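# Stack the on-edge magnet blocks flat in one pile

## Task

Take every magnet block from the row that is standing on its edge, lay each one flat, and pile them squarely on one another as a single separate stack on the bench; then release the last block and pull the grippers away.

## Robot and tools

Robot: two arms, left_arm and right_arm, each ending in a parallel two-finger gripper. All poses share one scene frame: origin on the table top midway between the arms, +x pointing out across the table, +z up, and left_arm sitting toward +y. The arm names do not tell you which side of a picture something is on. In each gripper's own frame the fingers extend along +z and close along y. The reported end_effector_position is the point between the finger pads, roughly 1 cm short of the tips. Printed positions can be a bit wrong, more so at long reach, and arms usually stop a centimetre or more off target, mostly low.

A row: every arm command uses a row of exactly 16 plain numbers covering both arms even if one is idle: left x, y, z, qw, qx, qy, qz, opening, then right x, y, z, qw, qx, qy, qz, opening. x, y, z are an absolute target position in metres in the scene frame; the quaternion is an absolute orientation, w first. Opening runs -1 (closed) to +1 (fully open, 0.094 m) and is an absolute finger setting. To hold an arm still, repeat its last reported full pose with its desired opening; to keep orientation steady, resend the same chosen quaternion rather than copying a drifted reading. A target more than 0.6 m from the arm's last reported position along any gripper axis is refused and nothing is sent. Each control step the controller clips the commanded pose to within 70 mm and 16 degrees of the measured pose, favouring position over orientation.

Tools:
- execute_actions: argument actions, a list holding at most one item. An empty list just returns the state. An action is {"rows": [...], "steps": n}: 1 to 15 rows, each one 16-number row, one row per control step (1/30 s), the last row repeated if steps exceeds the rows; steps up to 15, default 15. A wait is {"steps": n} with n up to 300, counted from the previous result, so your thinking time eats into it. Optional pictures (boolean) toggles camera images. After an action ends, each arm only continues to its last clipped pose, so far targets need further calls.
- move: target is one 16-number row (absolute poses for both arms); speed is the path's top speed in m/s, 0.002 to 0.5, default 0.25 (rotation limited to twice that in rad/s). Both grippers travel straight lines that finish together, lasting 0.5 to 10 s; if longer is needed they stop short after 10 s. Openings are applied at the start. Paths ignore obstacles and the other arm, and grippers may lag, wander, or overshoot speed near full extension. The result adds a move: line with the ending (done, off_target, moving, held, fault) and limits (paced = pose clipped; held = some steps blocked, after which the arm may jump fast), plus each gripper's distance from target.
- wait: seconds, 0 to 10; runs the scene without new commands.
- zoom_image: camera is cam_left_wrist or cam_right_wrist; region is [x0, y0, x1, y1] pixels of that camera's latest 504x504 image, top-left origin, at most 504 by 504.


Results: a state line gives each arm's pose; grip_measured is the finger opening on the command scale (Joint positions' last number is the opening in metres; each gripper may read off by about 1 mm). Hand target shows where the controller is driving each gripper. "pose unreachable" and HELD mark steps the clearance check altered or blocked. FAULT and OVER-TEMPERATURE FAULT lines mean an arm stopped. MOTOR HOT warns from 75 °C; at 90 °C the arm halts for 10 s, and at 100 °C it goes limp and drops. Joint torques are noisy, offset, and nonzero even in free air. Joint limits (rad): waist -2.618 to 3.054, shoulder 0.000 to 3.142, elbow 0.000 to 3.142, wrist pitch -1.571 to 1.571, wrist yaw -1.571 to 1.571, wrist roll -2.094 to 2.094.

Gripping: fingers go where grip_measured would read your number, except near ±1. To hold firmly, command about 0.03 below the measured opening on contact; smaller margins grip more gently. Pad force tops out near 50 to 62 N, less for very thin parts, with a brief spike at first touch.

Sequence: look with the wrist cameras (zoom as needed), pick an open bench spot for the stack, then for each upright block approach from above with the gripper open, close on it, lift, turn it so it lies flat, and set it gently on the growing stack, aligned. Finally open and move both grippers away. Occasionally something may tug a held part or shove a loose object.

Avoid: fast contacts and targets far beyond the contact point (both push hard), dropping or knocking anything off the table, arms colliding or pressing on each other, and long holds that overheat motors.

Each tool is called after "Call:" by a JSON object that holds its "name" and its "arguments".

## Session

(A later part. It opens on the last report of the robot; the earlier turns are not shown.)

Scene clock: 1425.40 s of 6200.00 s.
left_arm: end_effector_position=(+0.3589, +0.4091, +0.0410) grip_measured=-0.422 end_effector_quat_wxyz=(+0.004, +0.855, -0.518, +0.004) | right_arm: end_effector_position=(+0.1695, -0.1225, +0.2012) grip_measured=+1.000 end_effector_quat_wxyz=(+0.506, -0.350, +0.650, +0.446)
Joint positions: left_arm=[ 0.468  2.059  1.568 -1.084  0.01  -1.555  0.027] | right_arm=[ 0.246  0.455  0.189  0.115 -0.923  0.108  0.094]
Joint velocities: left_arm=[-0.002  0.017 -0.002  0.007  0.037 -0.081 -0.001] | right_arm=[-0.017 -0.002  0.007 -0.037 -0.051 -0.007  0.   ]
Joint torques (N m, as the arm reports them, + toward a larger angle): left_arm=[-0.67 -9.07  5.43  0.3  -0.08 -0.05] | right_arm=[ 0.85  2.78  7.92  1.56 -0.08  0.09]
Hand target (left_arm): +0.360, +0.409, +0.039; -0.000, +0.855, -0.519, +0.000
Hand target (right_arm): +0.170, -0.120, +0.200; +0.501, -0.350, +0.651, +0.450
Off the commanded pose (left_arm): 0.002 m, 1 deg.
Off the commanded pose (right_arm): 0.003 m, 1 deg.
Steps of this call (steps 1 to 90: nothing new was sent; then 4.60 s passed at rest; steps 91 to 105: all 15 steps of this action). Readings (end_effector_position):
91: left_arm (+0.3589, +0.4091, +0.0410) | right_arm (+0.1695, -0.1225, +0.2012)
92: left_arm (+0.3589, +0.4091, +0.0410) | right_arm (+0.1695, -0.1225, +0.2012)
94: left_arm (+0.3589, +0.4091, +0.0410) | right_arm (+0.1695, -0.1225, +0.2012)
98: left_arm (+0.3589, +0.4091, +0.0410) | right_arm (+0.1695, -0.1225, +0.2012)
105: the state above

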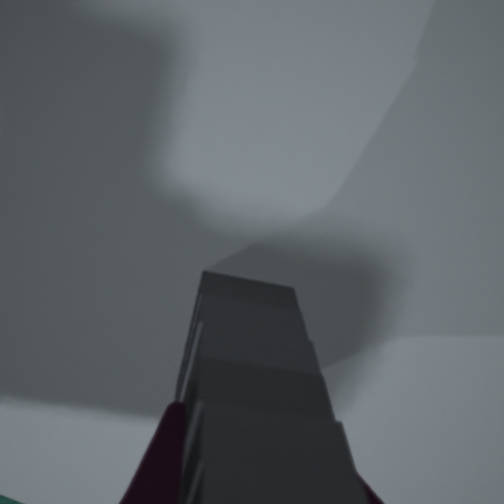

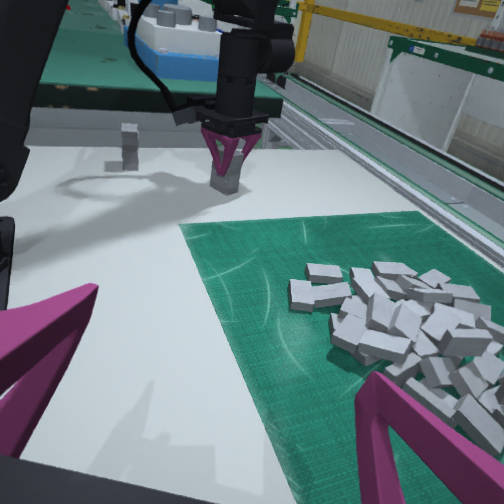

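Call:
{"name": "execute_actions", "arguments": {"actions": [{"rows":[[0.360,0.409,0.039,0,-0.8549,0.5188,0,-0.43,0.17,-0.12,0.2,0.5,-0.35,0.65,0.45,1],[0.360,0.409,0.039,0,-0.8549,0.5188,0,-0.435,0.17,-0.12,0.2,0.5,-0.35,0.65,0.45,1],[0.360,0.409,0.039,0,-0.8549,0.5188,0,-0.44,0.17,-0.12,0.2,0.5,-0.35,0.65,0.45,1],[0.360,0.409,0.039,0,-0.8549,0.5188,0,-0.445,0.17,-0.12,0.2,0.5,-0.35,0.65,0.45,1],[0.360,0.409,0.039,0,-0.8549,0.5188,0,-0.45,0.17,-0.12,0.2,0.5,-0.35,0.65,0.45,1],[0.360,0.409,0.039,0,-0.8549,0.5188,0,-0.455,0.17,-0.12,0.2,0.5,-0.35,0.65,0.45,1],[0.360,0.409,0.039,0,-0.8549,0.5188,0,-0.46,0.17,-0.12,0.2,0.5,-0.35,0.65,0.45,1],[0.360,0.409,0.039,0,-0.8549,0.5188,0,-0.465,0.17,-0.12,0.2,0.5,-0.35,0.65,0.45,1],[0.360,0.409,0.039,0,-0.8549,0.5188,0,-0.47,0.17,-0.12,0.2,0.5,-0.35,0.65,0.45,1],[0.360,0.409,0.039,0,-0.8549,0.5188,0,-0.475,0.17,-0.12,0.2,0.5,-0.35,0.65,0.45,1],[0.360,0.409,0.039,0,-0.8549,0.5188,0,-0.48,0.17,-0.12,0.2,0.5,-0.35,0.65,0.45,1],[0.360,0.409,0.039,0,-0.8549,0.5188,0,-0.49,0.17,-0.12,0.2,0.5,-0.35,0.65,0.45,1],[0.360,0.409,0.039,0,-0.8549,0.5188,0,-0.50,0.17,-0.12,0.2,0.5,-0.35,0.65,0.45,1]],"steps":15}]}}

Call:
{"name": "zoom_image", "arguments": {"camera": "cam_left_wrist", "region": [100, 250, 420, 504]}}

Scene clock: 1453.53 s of 6200.00 s.
left_arm: end_effector_position=(+0.3588, +0.4090, +0.0410) grip_measured=-0.468 end_effector_quat_wxyz=(+0.004, +0.855, -0.518, +0.003) | right_arm: end_effector_position=(+0.1695, -0.1225, +0.2012) grip_measured=+1.000 end_effector_quat_wxyz=(+0.506, -0.350, +0.650, +0.446)
Joint positions: left_arm=[ 0.468  2.059  1.568 -1.085  0.01  -1.555  0.025] | right_arm=[ 0.246  0.455  0.189  0.115 -0.923  0.108  0.094]
Joint velocities: left_arm=[-0.012 -0.032 -0.007  0.051 -0.022 -0.037  0.   ] | right_arm=[ 0.007 -0.002  0.007  0.007 -0.022  0.037  0.   ]
Joint torques (N m, as the arm reports them, + toward a larger angle): left_arm=[-0.62 -8.91  5.4   0.34 -0.11 -0.07] | right_arm=[ 0.83  2.82  7.97  1.56 -0.07  0.07]
Hand target (left_arm): +0.360, +0.409, +0.039; +0.000, +0.855, -0.519, +0.000
Hand target (right_arm): +0.170, -0.120, +0.200; +0.501, -0.350, +0.651, +0.450
Off the commanded pose (left_arm): 0.002 m, 1 deg.
Off the commanded pose (right_arm): 0.003 m, 1 deg.
Steps of this call (steps 1 to 90: nothing new was sent; then 24.63 s passed at rest; steps 91 to 105: all 15 steps of this action). Readings (end_effector_position):
91: left_arm (+0.3588, +0.4090, +0.0410) | right_arm (+0.1695, -0.1225, +0.2012)
92: left_arm (+0.3588, +0.4090, +0.0410) | right_arm (+0.1695, -0.1225, +0.2012)
94: left_arm (+0.3588, +0.4090, +0.0410) | right_arm (+0.1695, -0.1225, +0.2012)
98: left_arm (+0.3588, +0.4090, +0.0410) | right_arm (+0.1695, -0.1225, +0.2012)
105: the state above

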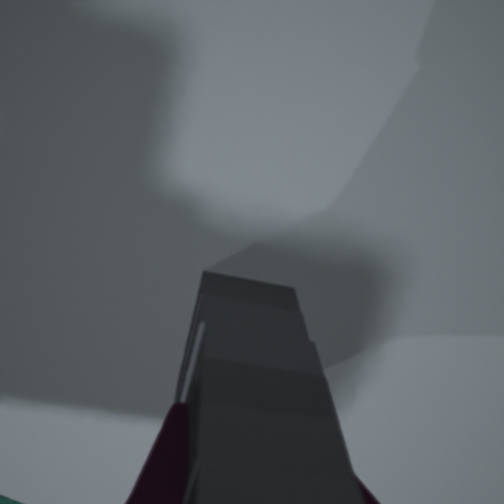

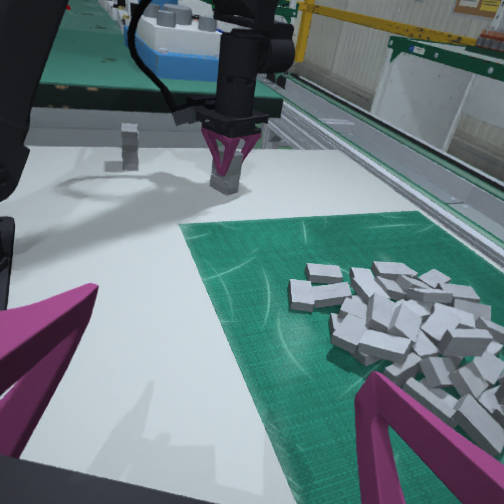

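Region (100, 250, 420, 504) of cam_left_wrist's 504x504 image, scaled by 1.575, with more detail than that image has; it fills the top 400 rows of this view, and the rest is white.

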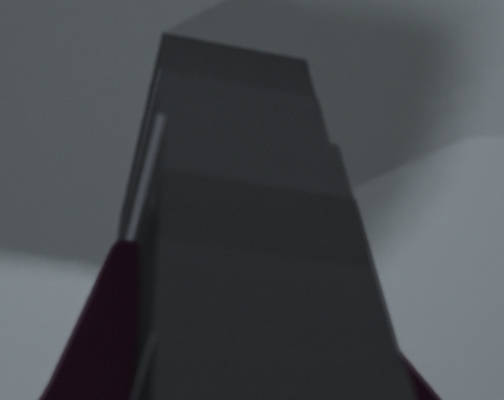

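Call:
{"name": "execute_actions", "arguments": {"actions": [{"rows":[[0.360,0.409,0.039,0,-0.8549,0.5188,0,-0.45,0.17,-0.12,0.2,0.5,-0.35,0.65,0.45,1],[0.360,0.409,0.039,0,-0.8549,0.5188,0,-0.43,0.17,-0.12,0.2,0.5,-0.35,0.65,0.45,1],[0.360,0.409,0.039,0,-0.8549,0.5188,0,-0.40,0.17,-0.12,0.2,0.5,-0.35,0.65,0.45,1],[0.360,0.409,0.039,0,-0.8549,0.5188,0,-0.35,0.17,-0.12,0.2,0.5,-0.35,0.65,0.45,1],[0.360,0.409,0.039,0,-0.8549,0.5188,0,-0.3,0.17,-0.12,0.2,0.5,-0.35,0.65,0.45,1],[0.360,0.409,0.039,0,-0.8549,0.5188,0,-0.25,0.17,-0.12,0.2,0.5,-0.35,0.65,0.45,1]],"steps":10}], "pictures": false}}

Call:
{"name": "move", "arguments": {"target": [0.3595,0.4088,0.019, 0,-0.8549,0.5188,0,-0.25, 0.17,-0.12,0.2,0.5,-0.35,0.65,0.45,1], "speed": 0.015}}

Call:
{"name": "zoom_image", "arguments": {"camera": "cam_right_wrist", "region": [180, 110, 280, 210]}}

Scene clock: 1463.87 s of 6200.00 s.
left_arm: end_effector_position=(+0.3589, +0.4091, +0.0410) grip_measured=-0.253 end_effector_quat_wxyz=(+0.004, +0.855, -0.518, +0.004) | right_arm: end_effector_position=(+0.1695, -0.1225, +0.2012) grip_measured=+1.000 end_effector_quat_wxyz=(+0.506, -0.350, +0.650, +0.446)
Joint positions: left_arm=[ 0.468  2.059  1.568 -1.084  0.01  -1.555  0.035] | right_arm=[ 0.246  0.455  0.189  0.115 -0.923  0.108  0.094]
Joint velocities: left_arm=[ 0.002 -0.017 -0.007 -0.037 -0.051 -0.037 -0.   ] | right_arm=[ 0.002 -0.007  0.007 -0.066  0.007  0.007  0.   ]
Joint torques (N m, as the arm reports them, + toward a larger angle): left_arm=[-0.58 -9.08  5.47  0.35 -0.09 -0.07] | right_arm=[ 0.79  2.9   7.92  1.55 -0.09  0.06]
Hand target (left_arm): +0.360, +0.409, +0.039; -0.000, +0.855, -0.519, +0.000
Hand target (right_arm): +0.170, -0.120, +0.200; +0.501, -0.350, +0.651, +0.450
Off the commanded pose (left_arm): 0.002 m, 1 deg.
Off the commanded pose (right_arm): 0.003 m, 1 deg.
Steps of this call (steps 1 to 90: nothing new was sent; then 7.00 s passed at rest; steps 91 to 100: all 10 steps of this action). Readings (end_effector_position):
91: left_arm (+0.3588, +0.4090, +0.0410) | right_arm (+0.1695, -0.1225, +0.2012)
92: left_arm (+0.3588, +0.4090, +0.0410) | right_arm (+0.1695, -0.1225, +0.2012)
94: left_arm (+0.3589, +0.4091, +0.0410) | right_arm (+0.1695, -0.1225, +0.2012)
98: left_arm (+0.3589, +0.4091, +0.0410) | right_arm (+0.1695, -0.1225, +0.2012)
100: the state above

Scene clock: 1465.83 s of 6200.00 s.
left_arm: end_effector_position=(+0.3579, +0.4085, +0.0201) grip_measured=-0.253 end_effector_quat_wxyz=(+0.006, +0.855, -0.518, +0.003) | right_arm: end_effector_position=(+0.1695, -0.1225, +0.2012) grip_measured=+1.000 end_effector_quat_wxyz=(+0.506, -0.350, +0.650, +0.446)
Joint positions: left_arm=[ 0.468  2.081  1.517 -1.014  0.01  -1.555  0.035] | right_arm=[ 0.246  0.455  0.189  0.115 -0.923  0.108  0.094]
Joint velocities: left_arm=[-0.017 -0.007  0.007  0.007 -0.051 -0.022 -0.   ] | right_arm=[-0.002  0.002 -0.007 -0.007 -0.022 -0.081  0.   ]
Joint torques (N m, as the arm reports them, + toward a larger angle): left_arm=[-0.65 -9.32  5.32  0.33 -0.11 -0.07] | right_arm=[ 0.78  2.82  7.91  1.56 -0.1   0.08]
Hand target (left_arm): +0.360, +0.409, +0.019; -0.000, +0.855, -0.519, +0.000
Hand target (right_arm): +0.170, -0.120, +0.200; +0.501, -0.350, +0.651, +0.450
Off the commanded pose (left_arm): 0.002 m, 1 deg.
Off the commanded pose (right_arm): 0.003 m, 1 deg.
move: done

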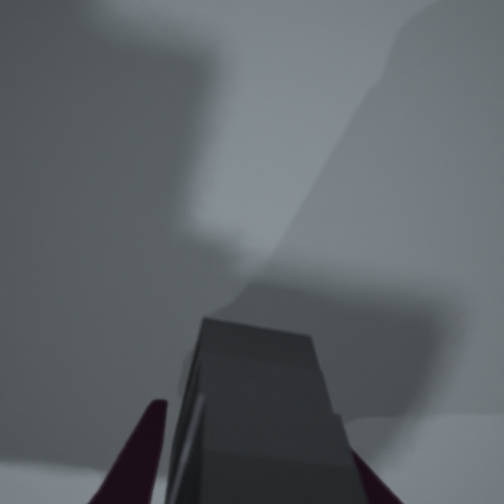

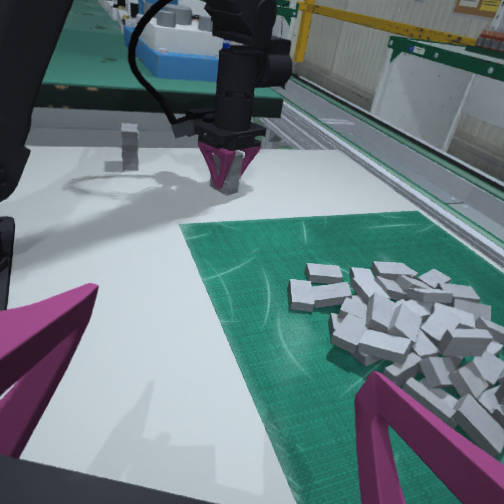

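Region (180, 110, 280, 210) of cam_right_wrist's 504x504 image, scaled by 5.040, with more detail than that image has.

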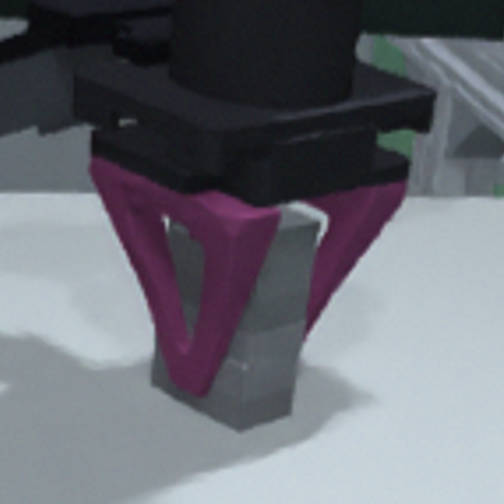

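Call:
{"name": "execute_actions", "arguments": {"actions": [{"rows":[[0.3595,0.4088,0.019,0,-0.8549,0.5188,0,-0.30,0.17,-0.12,0.2,0.5,-0.35,0.65,0.45,1],[0.3595,0.4088,0.019,0,-0.8549,0.5188,0,-0.34,0.17,-0.12,0.2,0.5,-0.35,0.65,0.45,1],[0.3595,0.4088,0.019,0,-0.8549,0.5188,0,-0.37,0.17,-0.12,0.2,0.5,-0.35,0.65,0.45,1],[0.3595,0.4088,0.019,0,-0.8549,0.5188,0,-0.39,0.17,-0.12,0.2,0.5,-0.35,0.65,0.45,1],[0.3595,0.4088,0.019,0,-0.8549,0.5188,0,-0.405,0.17,-0.12,0.2,0.5,-0.35,0.65,0.45,1],[0.3595,0.4088,0.019,0,-0.8549,0.5188,0,-0.42,0.17,-0.12,0.2,0.5,-0.35,0.65,0.45,1],[0.3595,0.4088,0.019,0,-0.8549,0.5188,0,-0.43,0.17,-0.12,0.2,0.5,-0.35,0.65,0.45,1],[0.3595,0.4088,0.019,0,-0.8549,0.5188,0,-0.44,0.17,-0.12,0.2,0.5,-0.35,0.65,0.45,1],[0.3595,0.4088,0.019,0,-0.8549,0.5188,0,-0.45,0.17,-0.12,0.2,0.5,-0.35,0.65,0.45,1],[0.3595,0.4088,0.019,0,-0.8549,0.5188,0,-0.46,0.17,-0.12,0.2,0.5,-0.35,0.65,0.45,1],[0.3595,0.4088,0.019,0,-0.8549,0.5188,0,-0.47,0.17,-0.12,0.2,0.5,-0.35,0.65,0.45,1],[0.3595,0.4088,0.019,0,-0.8549,0.5188,0,-0.48,0.17,-0.12,0.2,0.5,-0.35,0.65,0.45,1],[0.3595,0.4088,0.019,0,-0.8549,0.5188,0,-0.49,0.17,-0.12,0.2,0.5,-0.35,0.65,0.45,1],[0.3595,0.4088,0.019,0,-0.8549,0.5188,0,-0.50,0.17,-0.12,0.2,0.5,-0.35,0.65,0.45,1]],"steps":15}]}}

Call:
{"name": "zoom_image", "arguments": {"camera": "cam_left_wrist", "region": [100, 290, 420, 504]}}

Scene clock: 1475.17 s of 6200.00 s.
left_arm: end_effector_position=(+0.3580, +0.4086, +0.0201) grip_measured=-0.468 end_effector_quat_wxyz=(+0.006, +0.855, -0.518, +0.003) | right_arm: end_effector_position=(+0.1695, -0.1225, +0.2012) grip_measured=+1.000 end_effector_quat_wxyz=(+0.506, -0.350, +0.650, +0.446)
Joint positions: left_arm=[ 0.468  2.081  1.517 -1.013  0.01  -1.555  0.025] | right_arm=[ 0.246  0.455  0.189  0.115 -0.923  0.108  0.094]
Joint velocities: left_arm=[-0.002 -0.002 -0.002 -0.051 -0.022 -0.022  0.   ] | right_arm=[ 0.012 -0.007  0.007 -0.022 -0.066  0.066  0.   ]
Joint torques (N m, as the arm reports them, + toward a larger angle): left_arm=[-0.69 -9.25  5.32  0.34 -0.08 -0.07] | right_arm=[ 0.86  2.8   8.    1.55 -0.05  0.09]
Hand target (left_arm): +0.360, +0.409, +0.019; -0.000, +0.855, -0.519, +0.000
Hand target (right_arm): +0.170, -0.120, +0.200; +0.501, -0.350, +0.651, +0.450
Off the commanded pose (left_arm): 0.002 m, 1 deg.
Off the commanded pose (right_arm): 0.003 m, 1 deg.
Steps of this call (steps 1 to 90: nothing new was sent; then 5.83 s passed at rest; steps 91 to 105: all 15 steps of this action). Readings (end_effector_position):
91: left_arm (+0.3583, +0.4088, +0.0201) | right_arm (+0.1695, -0.1225, +0.2012)
92: left_arm (+0.3583, +0.4088, +0.0201) | right_arm (+0.1695, -0.1225, +0.2012)
94: left_arm (+0.3583, +0.4088, +0.0201) | right_arm (+0.1695, -0.1225, +0.2012)
98: left_arm (+0.3582, +0.4087, +0.0201) | right_arm (+0.1695, -0.1225, +0.2012)
105: the state above

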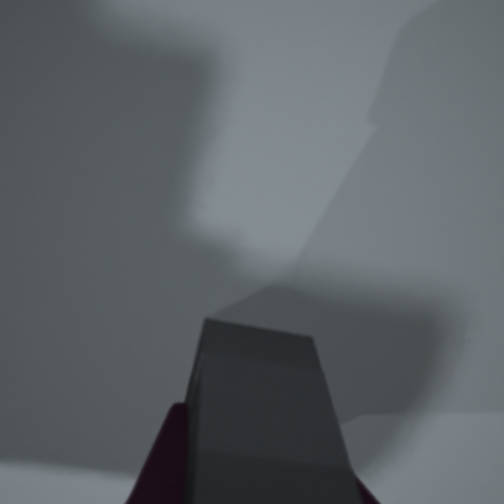

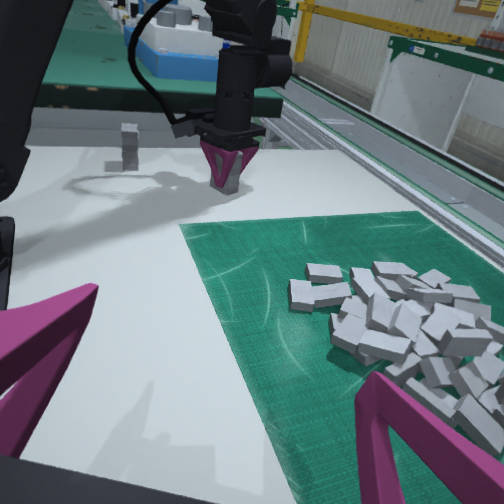

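Region (100, 290, 420, 504) of cam_left_wrist's 504x504 image, scaled by 1.575, with more detail than that image has; it fills the top 337 rows of this view, and the rest is white.

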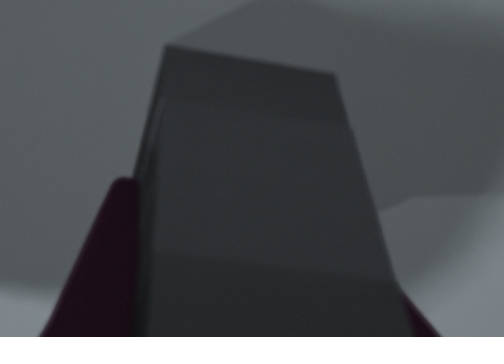

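Smooth edges now. Open and lift.

Call:
{"name": "execute_actions", "arguments": {"actions": [{"rows":[[0.3595,0.4088,0.019,0,-0.8549,0.5188,0,-0.45,0.17,-0.12,0.2,0.5,-0.35,0.65,0.45,1],[0.3595,0.4088,0.019,0,-0.8549,0.5188,0,-0.43,0.17,-0.12,0.2,0.5,-0.35,0.65,0.45,1],[0.3595,0.4088,0.019,0,-0.8549,0.5188,0,-0.40,0.17,-0.12,0.2,0.5,-0.35,0.65,0.45,1],[0.3595,0.4088,0.019,0,-0.8549,0.5188,0,-0.3,0.17,-0.12,0.2,0.5,-0.35,0.65,0.45,1],[0.3595,0.4088,0.019,0,-0.8549,0.5188,0,-0.1,0.17,-0.12,0.2,0.5,-0.35,0.65,0.45,1],[0.3595,0.4088,0.019,0,-0.8549,0.5188,0,0.3,0.17,-0.12,0.2,0.5,-0.35,0.65,0.45,1],[0.3595,0.4088,0.019,0,-0.8549,0.5188,0,0.7,0.17,-0.12,0.2,0.5,-0.35,0.65,0.45,1],[0.3595,0.4088,0.019,0,-0.8549,0.5188,0,1,0.17,-0.12,0.2,0.5,-0.35,0.65,0.45,1]],"steps":13}], "pictures": false}}

Call:
{"name": "move", "arguments": {"target": [0.360,0.409,0.125, 0,-0.8549,0.5188,0,1, 0.17,-0.12,0.2,0.5,-0.35,0.65,0.45,1], "speed": 0.08}}

Call:
{"name": "zoom_image", "arguments": {"camera": "cam_left_wrist", "region": [150, 170, 350, 420]}}

Call:
{"name": "zoom_image", "arguments": {"camera": "cam_right_wrist", "region": [180, 110, 280, 210]}}

Scene clock: 1482.63 s of 6200.00 s.
left_arm: end_effector_position=(+0.3583, +0.4087, +0.0201) grip_measured=+1.000 end_effector_quat_wxyz=(+0.005, +0.855, -0.518, +0.003) | right_arm: end_effector_position=(+0.1695, -0.1225, +0.2012) grip_measured=+1.000 end_effector_quat_wxyz=(+0.506, -0.350, +0.650, +0.446)
Joint positions: left_arm=[ 0.468  2.081  1.517 -1.012  0.01  -1.555  0.094] | right_arm=[ 0.246  0.455  0.189  0.115 -0.923  0.108  0.094]
Joint velocities: left_arm=[-0.002  0.012 -0.002  0.007 -0.007  0.022  0.   ] | right_arm=[-0.002  0.007 -0.012 -0.007 -0.051 -0.066  0.   ]
Joint torques (N m, as the arm reports them, + toward a larger angle): left_arm=[-0.6  -9.3   5.37  0.32 -0.1  -0.06] | right_arm=[ 0.76  2.86  8.    1.57 -0.06  0.09]
Hand target (left_arm): +0.359, +0.409, +0.019; +0.000, +0.855, -0.519, +0.000
Hand target (right_arm): +0.170, -0.120, +0.200; +0.501, -0.350, +0.651, +0.450
Off the commanded pose (left_arm): 0.002 m, 1 deg.
Off the commanded pose (right_arm): 0.003 m, 1 deg.
Steps of this call (steps 1 to 90: nothing new was sent; then 4.03 s passed at rest; steps 91 to 103: all 13 steps of this action). Readings (end_effector_position):
91: left_arm (+0.3580, +0.4086, +0.0201) | right_arm (+0.1695, -0.1225, +0.2012)
92: left_arm (+0.3580, +0.4086, +0.0201) | right_arm (+0.1695, -0.1225, +0.2012)
94: left_arm (+0.3582, +0.4087, +0.0201) | right_arm (+0.1695, -0.1225, +0.2012)
98: left_arm (+0.3583, +0.4087, +0.0201) | right_arm (+0.1695, -0.1225, +0.2012)
103: the state above

Scene clock: 1484.73 s of 6200.00 s.
left_arm: end_effector_position=(+0.3588, +0.4090, +0.1068) grip_measured=+1.000 end_effector_quat_wxyz=(+0.017, +0.855, -0.518, -0.004) | right_arm: end_effector_position=(+0.1695, -0.1225, +0.2012) grip_measured=+1.000 end_effector_quat_wxyz=(+0.506, -0.350, +0.650, +0.446)
Joint positions: left_arm=[ 0.468  2.057  1.829 -1.376  0.01  -1.555  0.094] | right_arm=[ 0.246  0.455  0.189  0.115 -0.923  0.108  0.094]
Joint velocities: left_arm=[-0.002 -0.007 -0.007 -0.051  0.007 -0.037  0.   ] | right_arm=[-0.012 -0.027  0.002 -0.066  0.007 -0.022  0.   ]
Joint torques (N m, as the arm reports them, + toward a larger angle): left_arm=[ -0.58 -11.82   8.19   0.    -0.09  -0.06] | right_arm=[ 0.82  2.83  7.78  1.56 -0.11  0.07]
Hand target (left_arm): +0.360, +0.409, +0.125; -0.000, +0.855, -0.519, +0.000
Hand target (right_arm): +0.170, -0.120, +0.200; +0.501, -0.350, +0.651, +0.450
Off the commanded pose (left_arm): 0.018 m, 2 deg.
Off the commanded pose (right_arm): 0.003 m, 1 deg.
move: off_target (left_arm)

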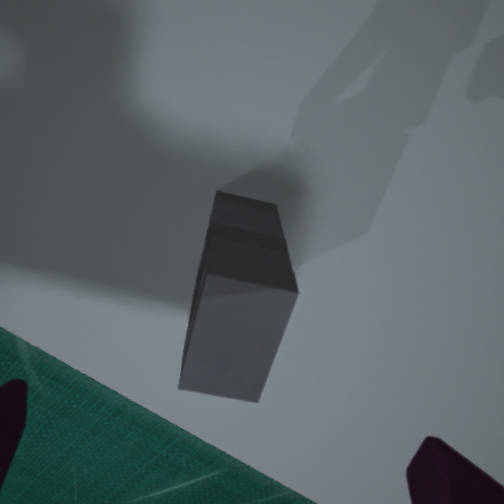

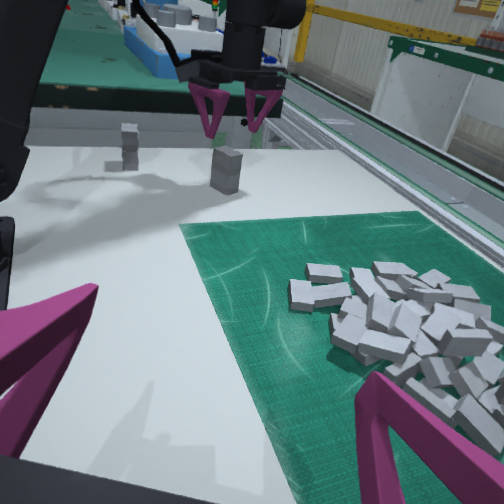

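Region (150, 170, 350, 420) of cam_left_wrist's 504x504 image, scaled by 2.016, with more detail than that image has; it fills the left 403 columns of this view, and the rest is white.

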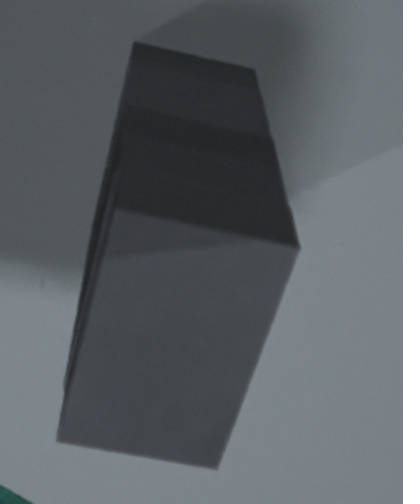

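Region (180, 110, 280, 210) of cam_right_wrist's 504x504 image, scaled by 5.040, with more detail than that image has.

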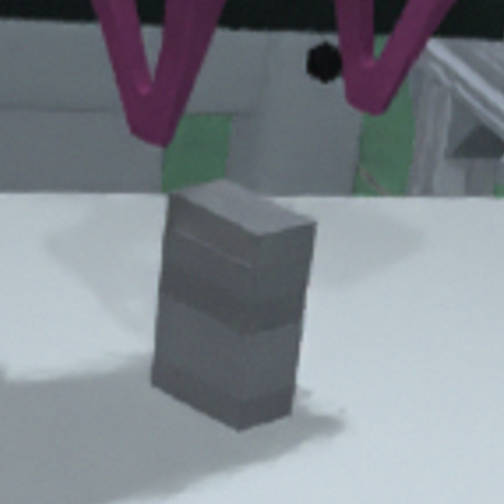

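Call:
{"name": "move", "arguments": {"target": [0.360,0.409,0.125, 0,-0.2377,0.9713,0,1, 0.17,-0.12,0.2,0.5,-0.35,0.65,0.45,1], "speed": 0.4}}

Call:
{"name": "zoom_image", "arguments": {"camera": "cam_left_wrist", "region": [120, 190, 360, 430]}}

Scene clock: 1495.90 s of 6200.00 s.
left_arm: end_effector_position=(+0.3558, +0.4079, +0.1069) grip_measured=+1.000 end_effector_quat_wxyz=(-0.021, -0.245, +0.969, -0.009) | right_arm: end_effector_position=(+0.1695, -0.1225, +0.2012) grip_measured=+1.000 end_effector_quat_wxyz=(+0.506, -0.350, +0.650, +0.446)
Joint positions: left_arm=[ 0.468  2.057  1.829 -1.389  0.008  0.002  0.094] | right_arm=[ 0.246  0.455  0.189  0.115 -0.923  0.108  0.094]
Joint velocities: left_arm=[-0.002 -0.002 -0.012 -0.022 -0.022 -0.022  0.   ] | right_arm=[ 0.002 -0.017 -0.012  0.022  0.007  0.007  0.   ]
Joint torques (N m, as the arm reports them, + toward a larger angle): left_arm=[ -0.54 -11.7    8.25   0.06  -0.07   0.  ] | right_arm=[ 0.8   2.82  7.91  1.54 -0.08  0.09]
Hand target (left_arm): +0.360, +0.409, +0.125; +0.000, -0.238, +0.971, -0.000
Hand target (right_arm): +0.170, -0.120, +0.200; +0.501, -0.350, +0.651, +0.450
Off the commanded pose (left_arm): 0.019 m, 3 deg.
Off the commanded pose (right_arm): 0.003 m, 1 deg.
After step 90, 5.53 s passed at rest.
move: off_target (left_arm)

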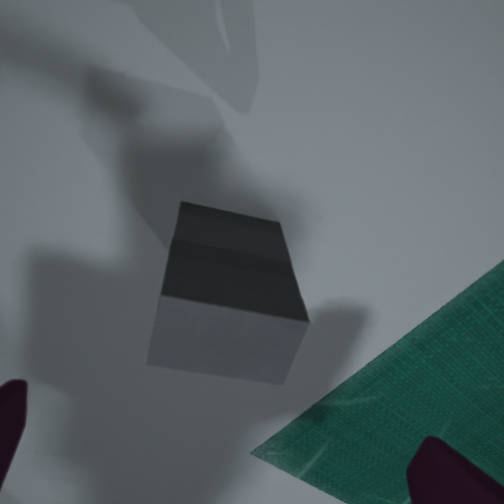

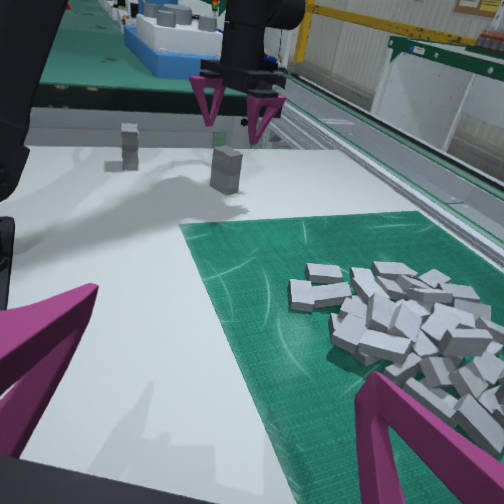

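Region (120, 190, 360, 430) of cam_left_wrist's 504x504 image, scaled by 2.100, with more detail than that image has.

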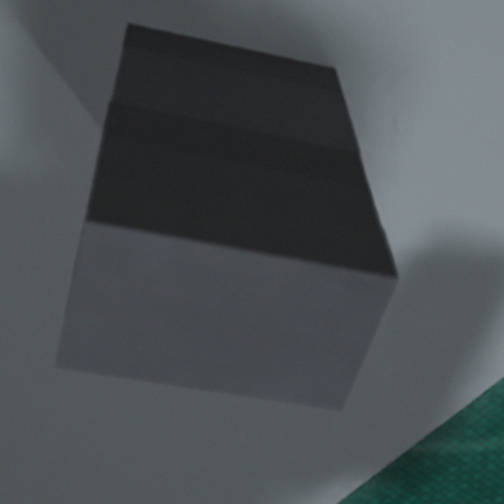

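Call:
{"name": "move", "arguments": {"target": [0.2,0.32,0.2, 0.2514,-0.2296,0.9382,0.0615,1, 0.17,-0.14,0.2,0.5,-0.35,0.65,0.45,1], "speed": 0.15}}

Scene clock: 1503.67 s of 6200.00 s.
left_arm: end_effector_position=(+0.2011, +0.3226, +0.2000) grip_measured=+1.000 end_effector_quat_wxyz=(+0.247, -0.236, +0.938, +0.058) | right_arm: end_effector_position=(+0.1706, -0.1386, +0.1950) grip_measured=+1.000 end_effector_quat_wxyz=(+0.495, -0.346, +0.656, +0.453)
Joint positions: left_arm=[ 0.462  0.878  1.023 -1.202  0.008 -0.003  0.094] | right_arm=[ 0.084  0.455  0.189  0.049 -1.09   0.063  0.094]
Joint velocities: left_arm=[ 0.002  0.017 -0.007  0.007 -0.051  0.022  0.   ] | right_arm=[ 0.012 -0.012  0.002 -0.081 -0.066 -0.007  0.   ]
Joint torques (N m, as the arm reports them, + toward a larger angle): left_arm=[-1.12 -1.18  6.13  0.99 -0.03 -0.04] | right_arm=[-0.88  0.55  8.86  1.26 -0.24 -0.08]
Hand target (left_arm): +0.200, +0.320, +0.202; +0.252, -0.233, +0.937, +0.059
Hand target (right_arm): +0.170, -0.140, +0.200; +0.501, -0.350, +0.651, +0.451
Off the commanded pose (left_arm): 0.003 m, 1 deg.
Off the commanded pose (right_arm): 0.005 m, 1 deg.
After step 90, 2.50 s passed at rest.
move: done

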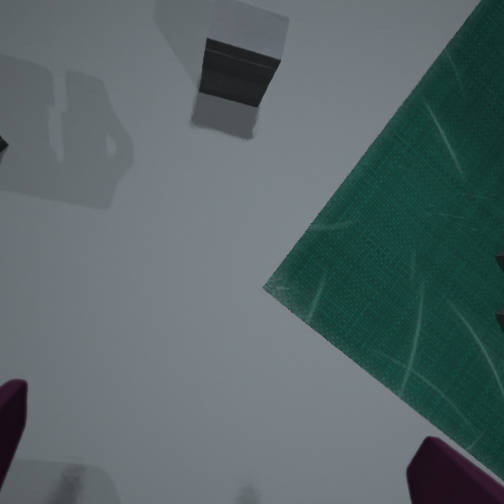

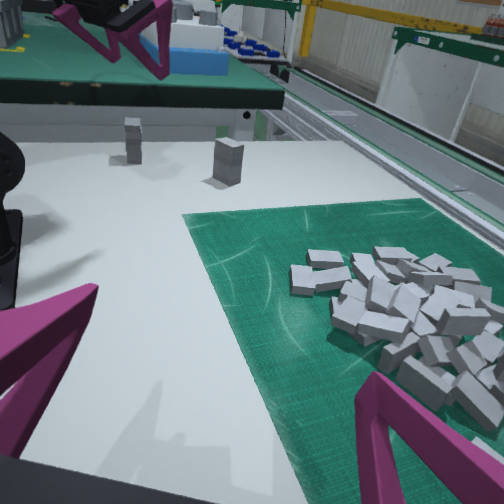

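Call:
{"name": "finished_scene", "arguments": {"scene": 1}}

The scene is finished: the task was done.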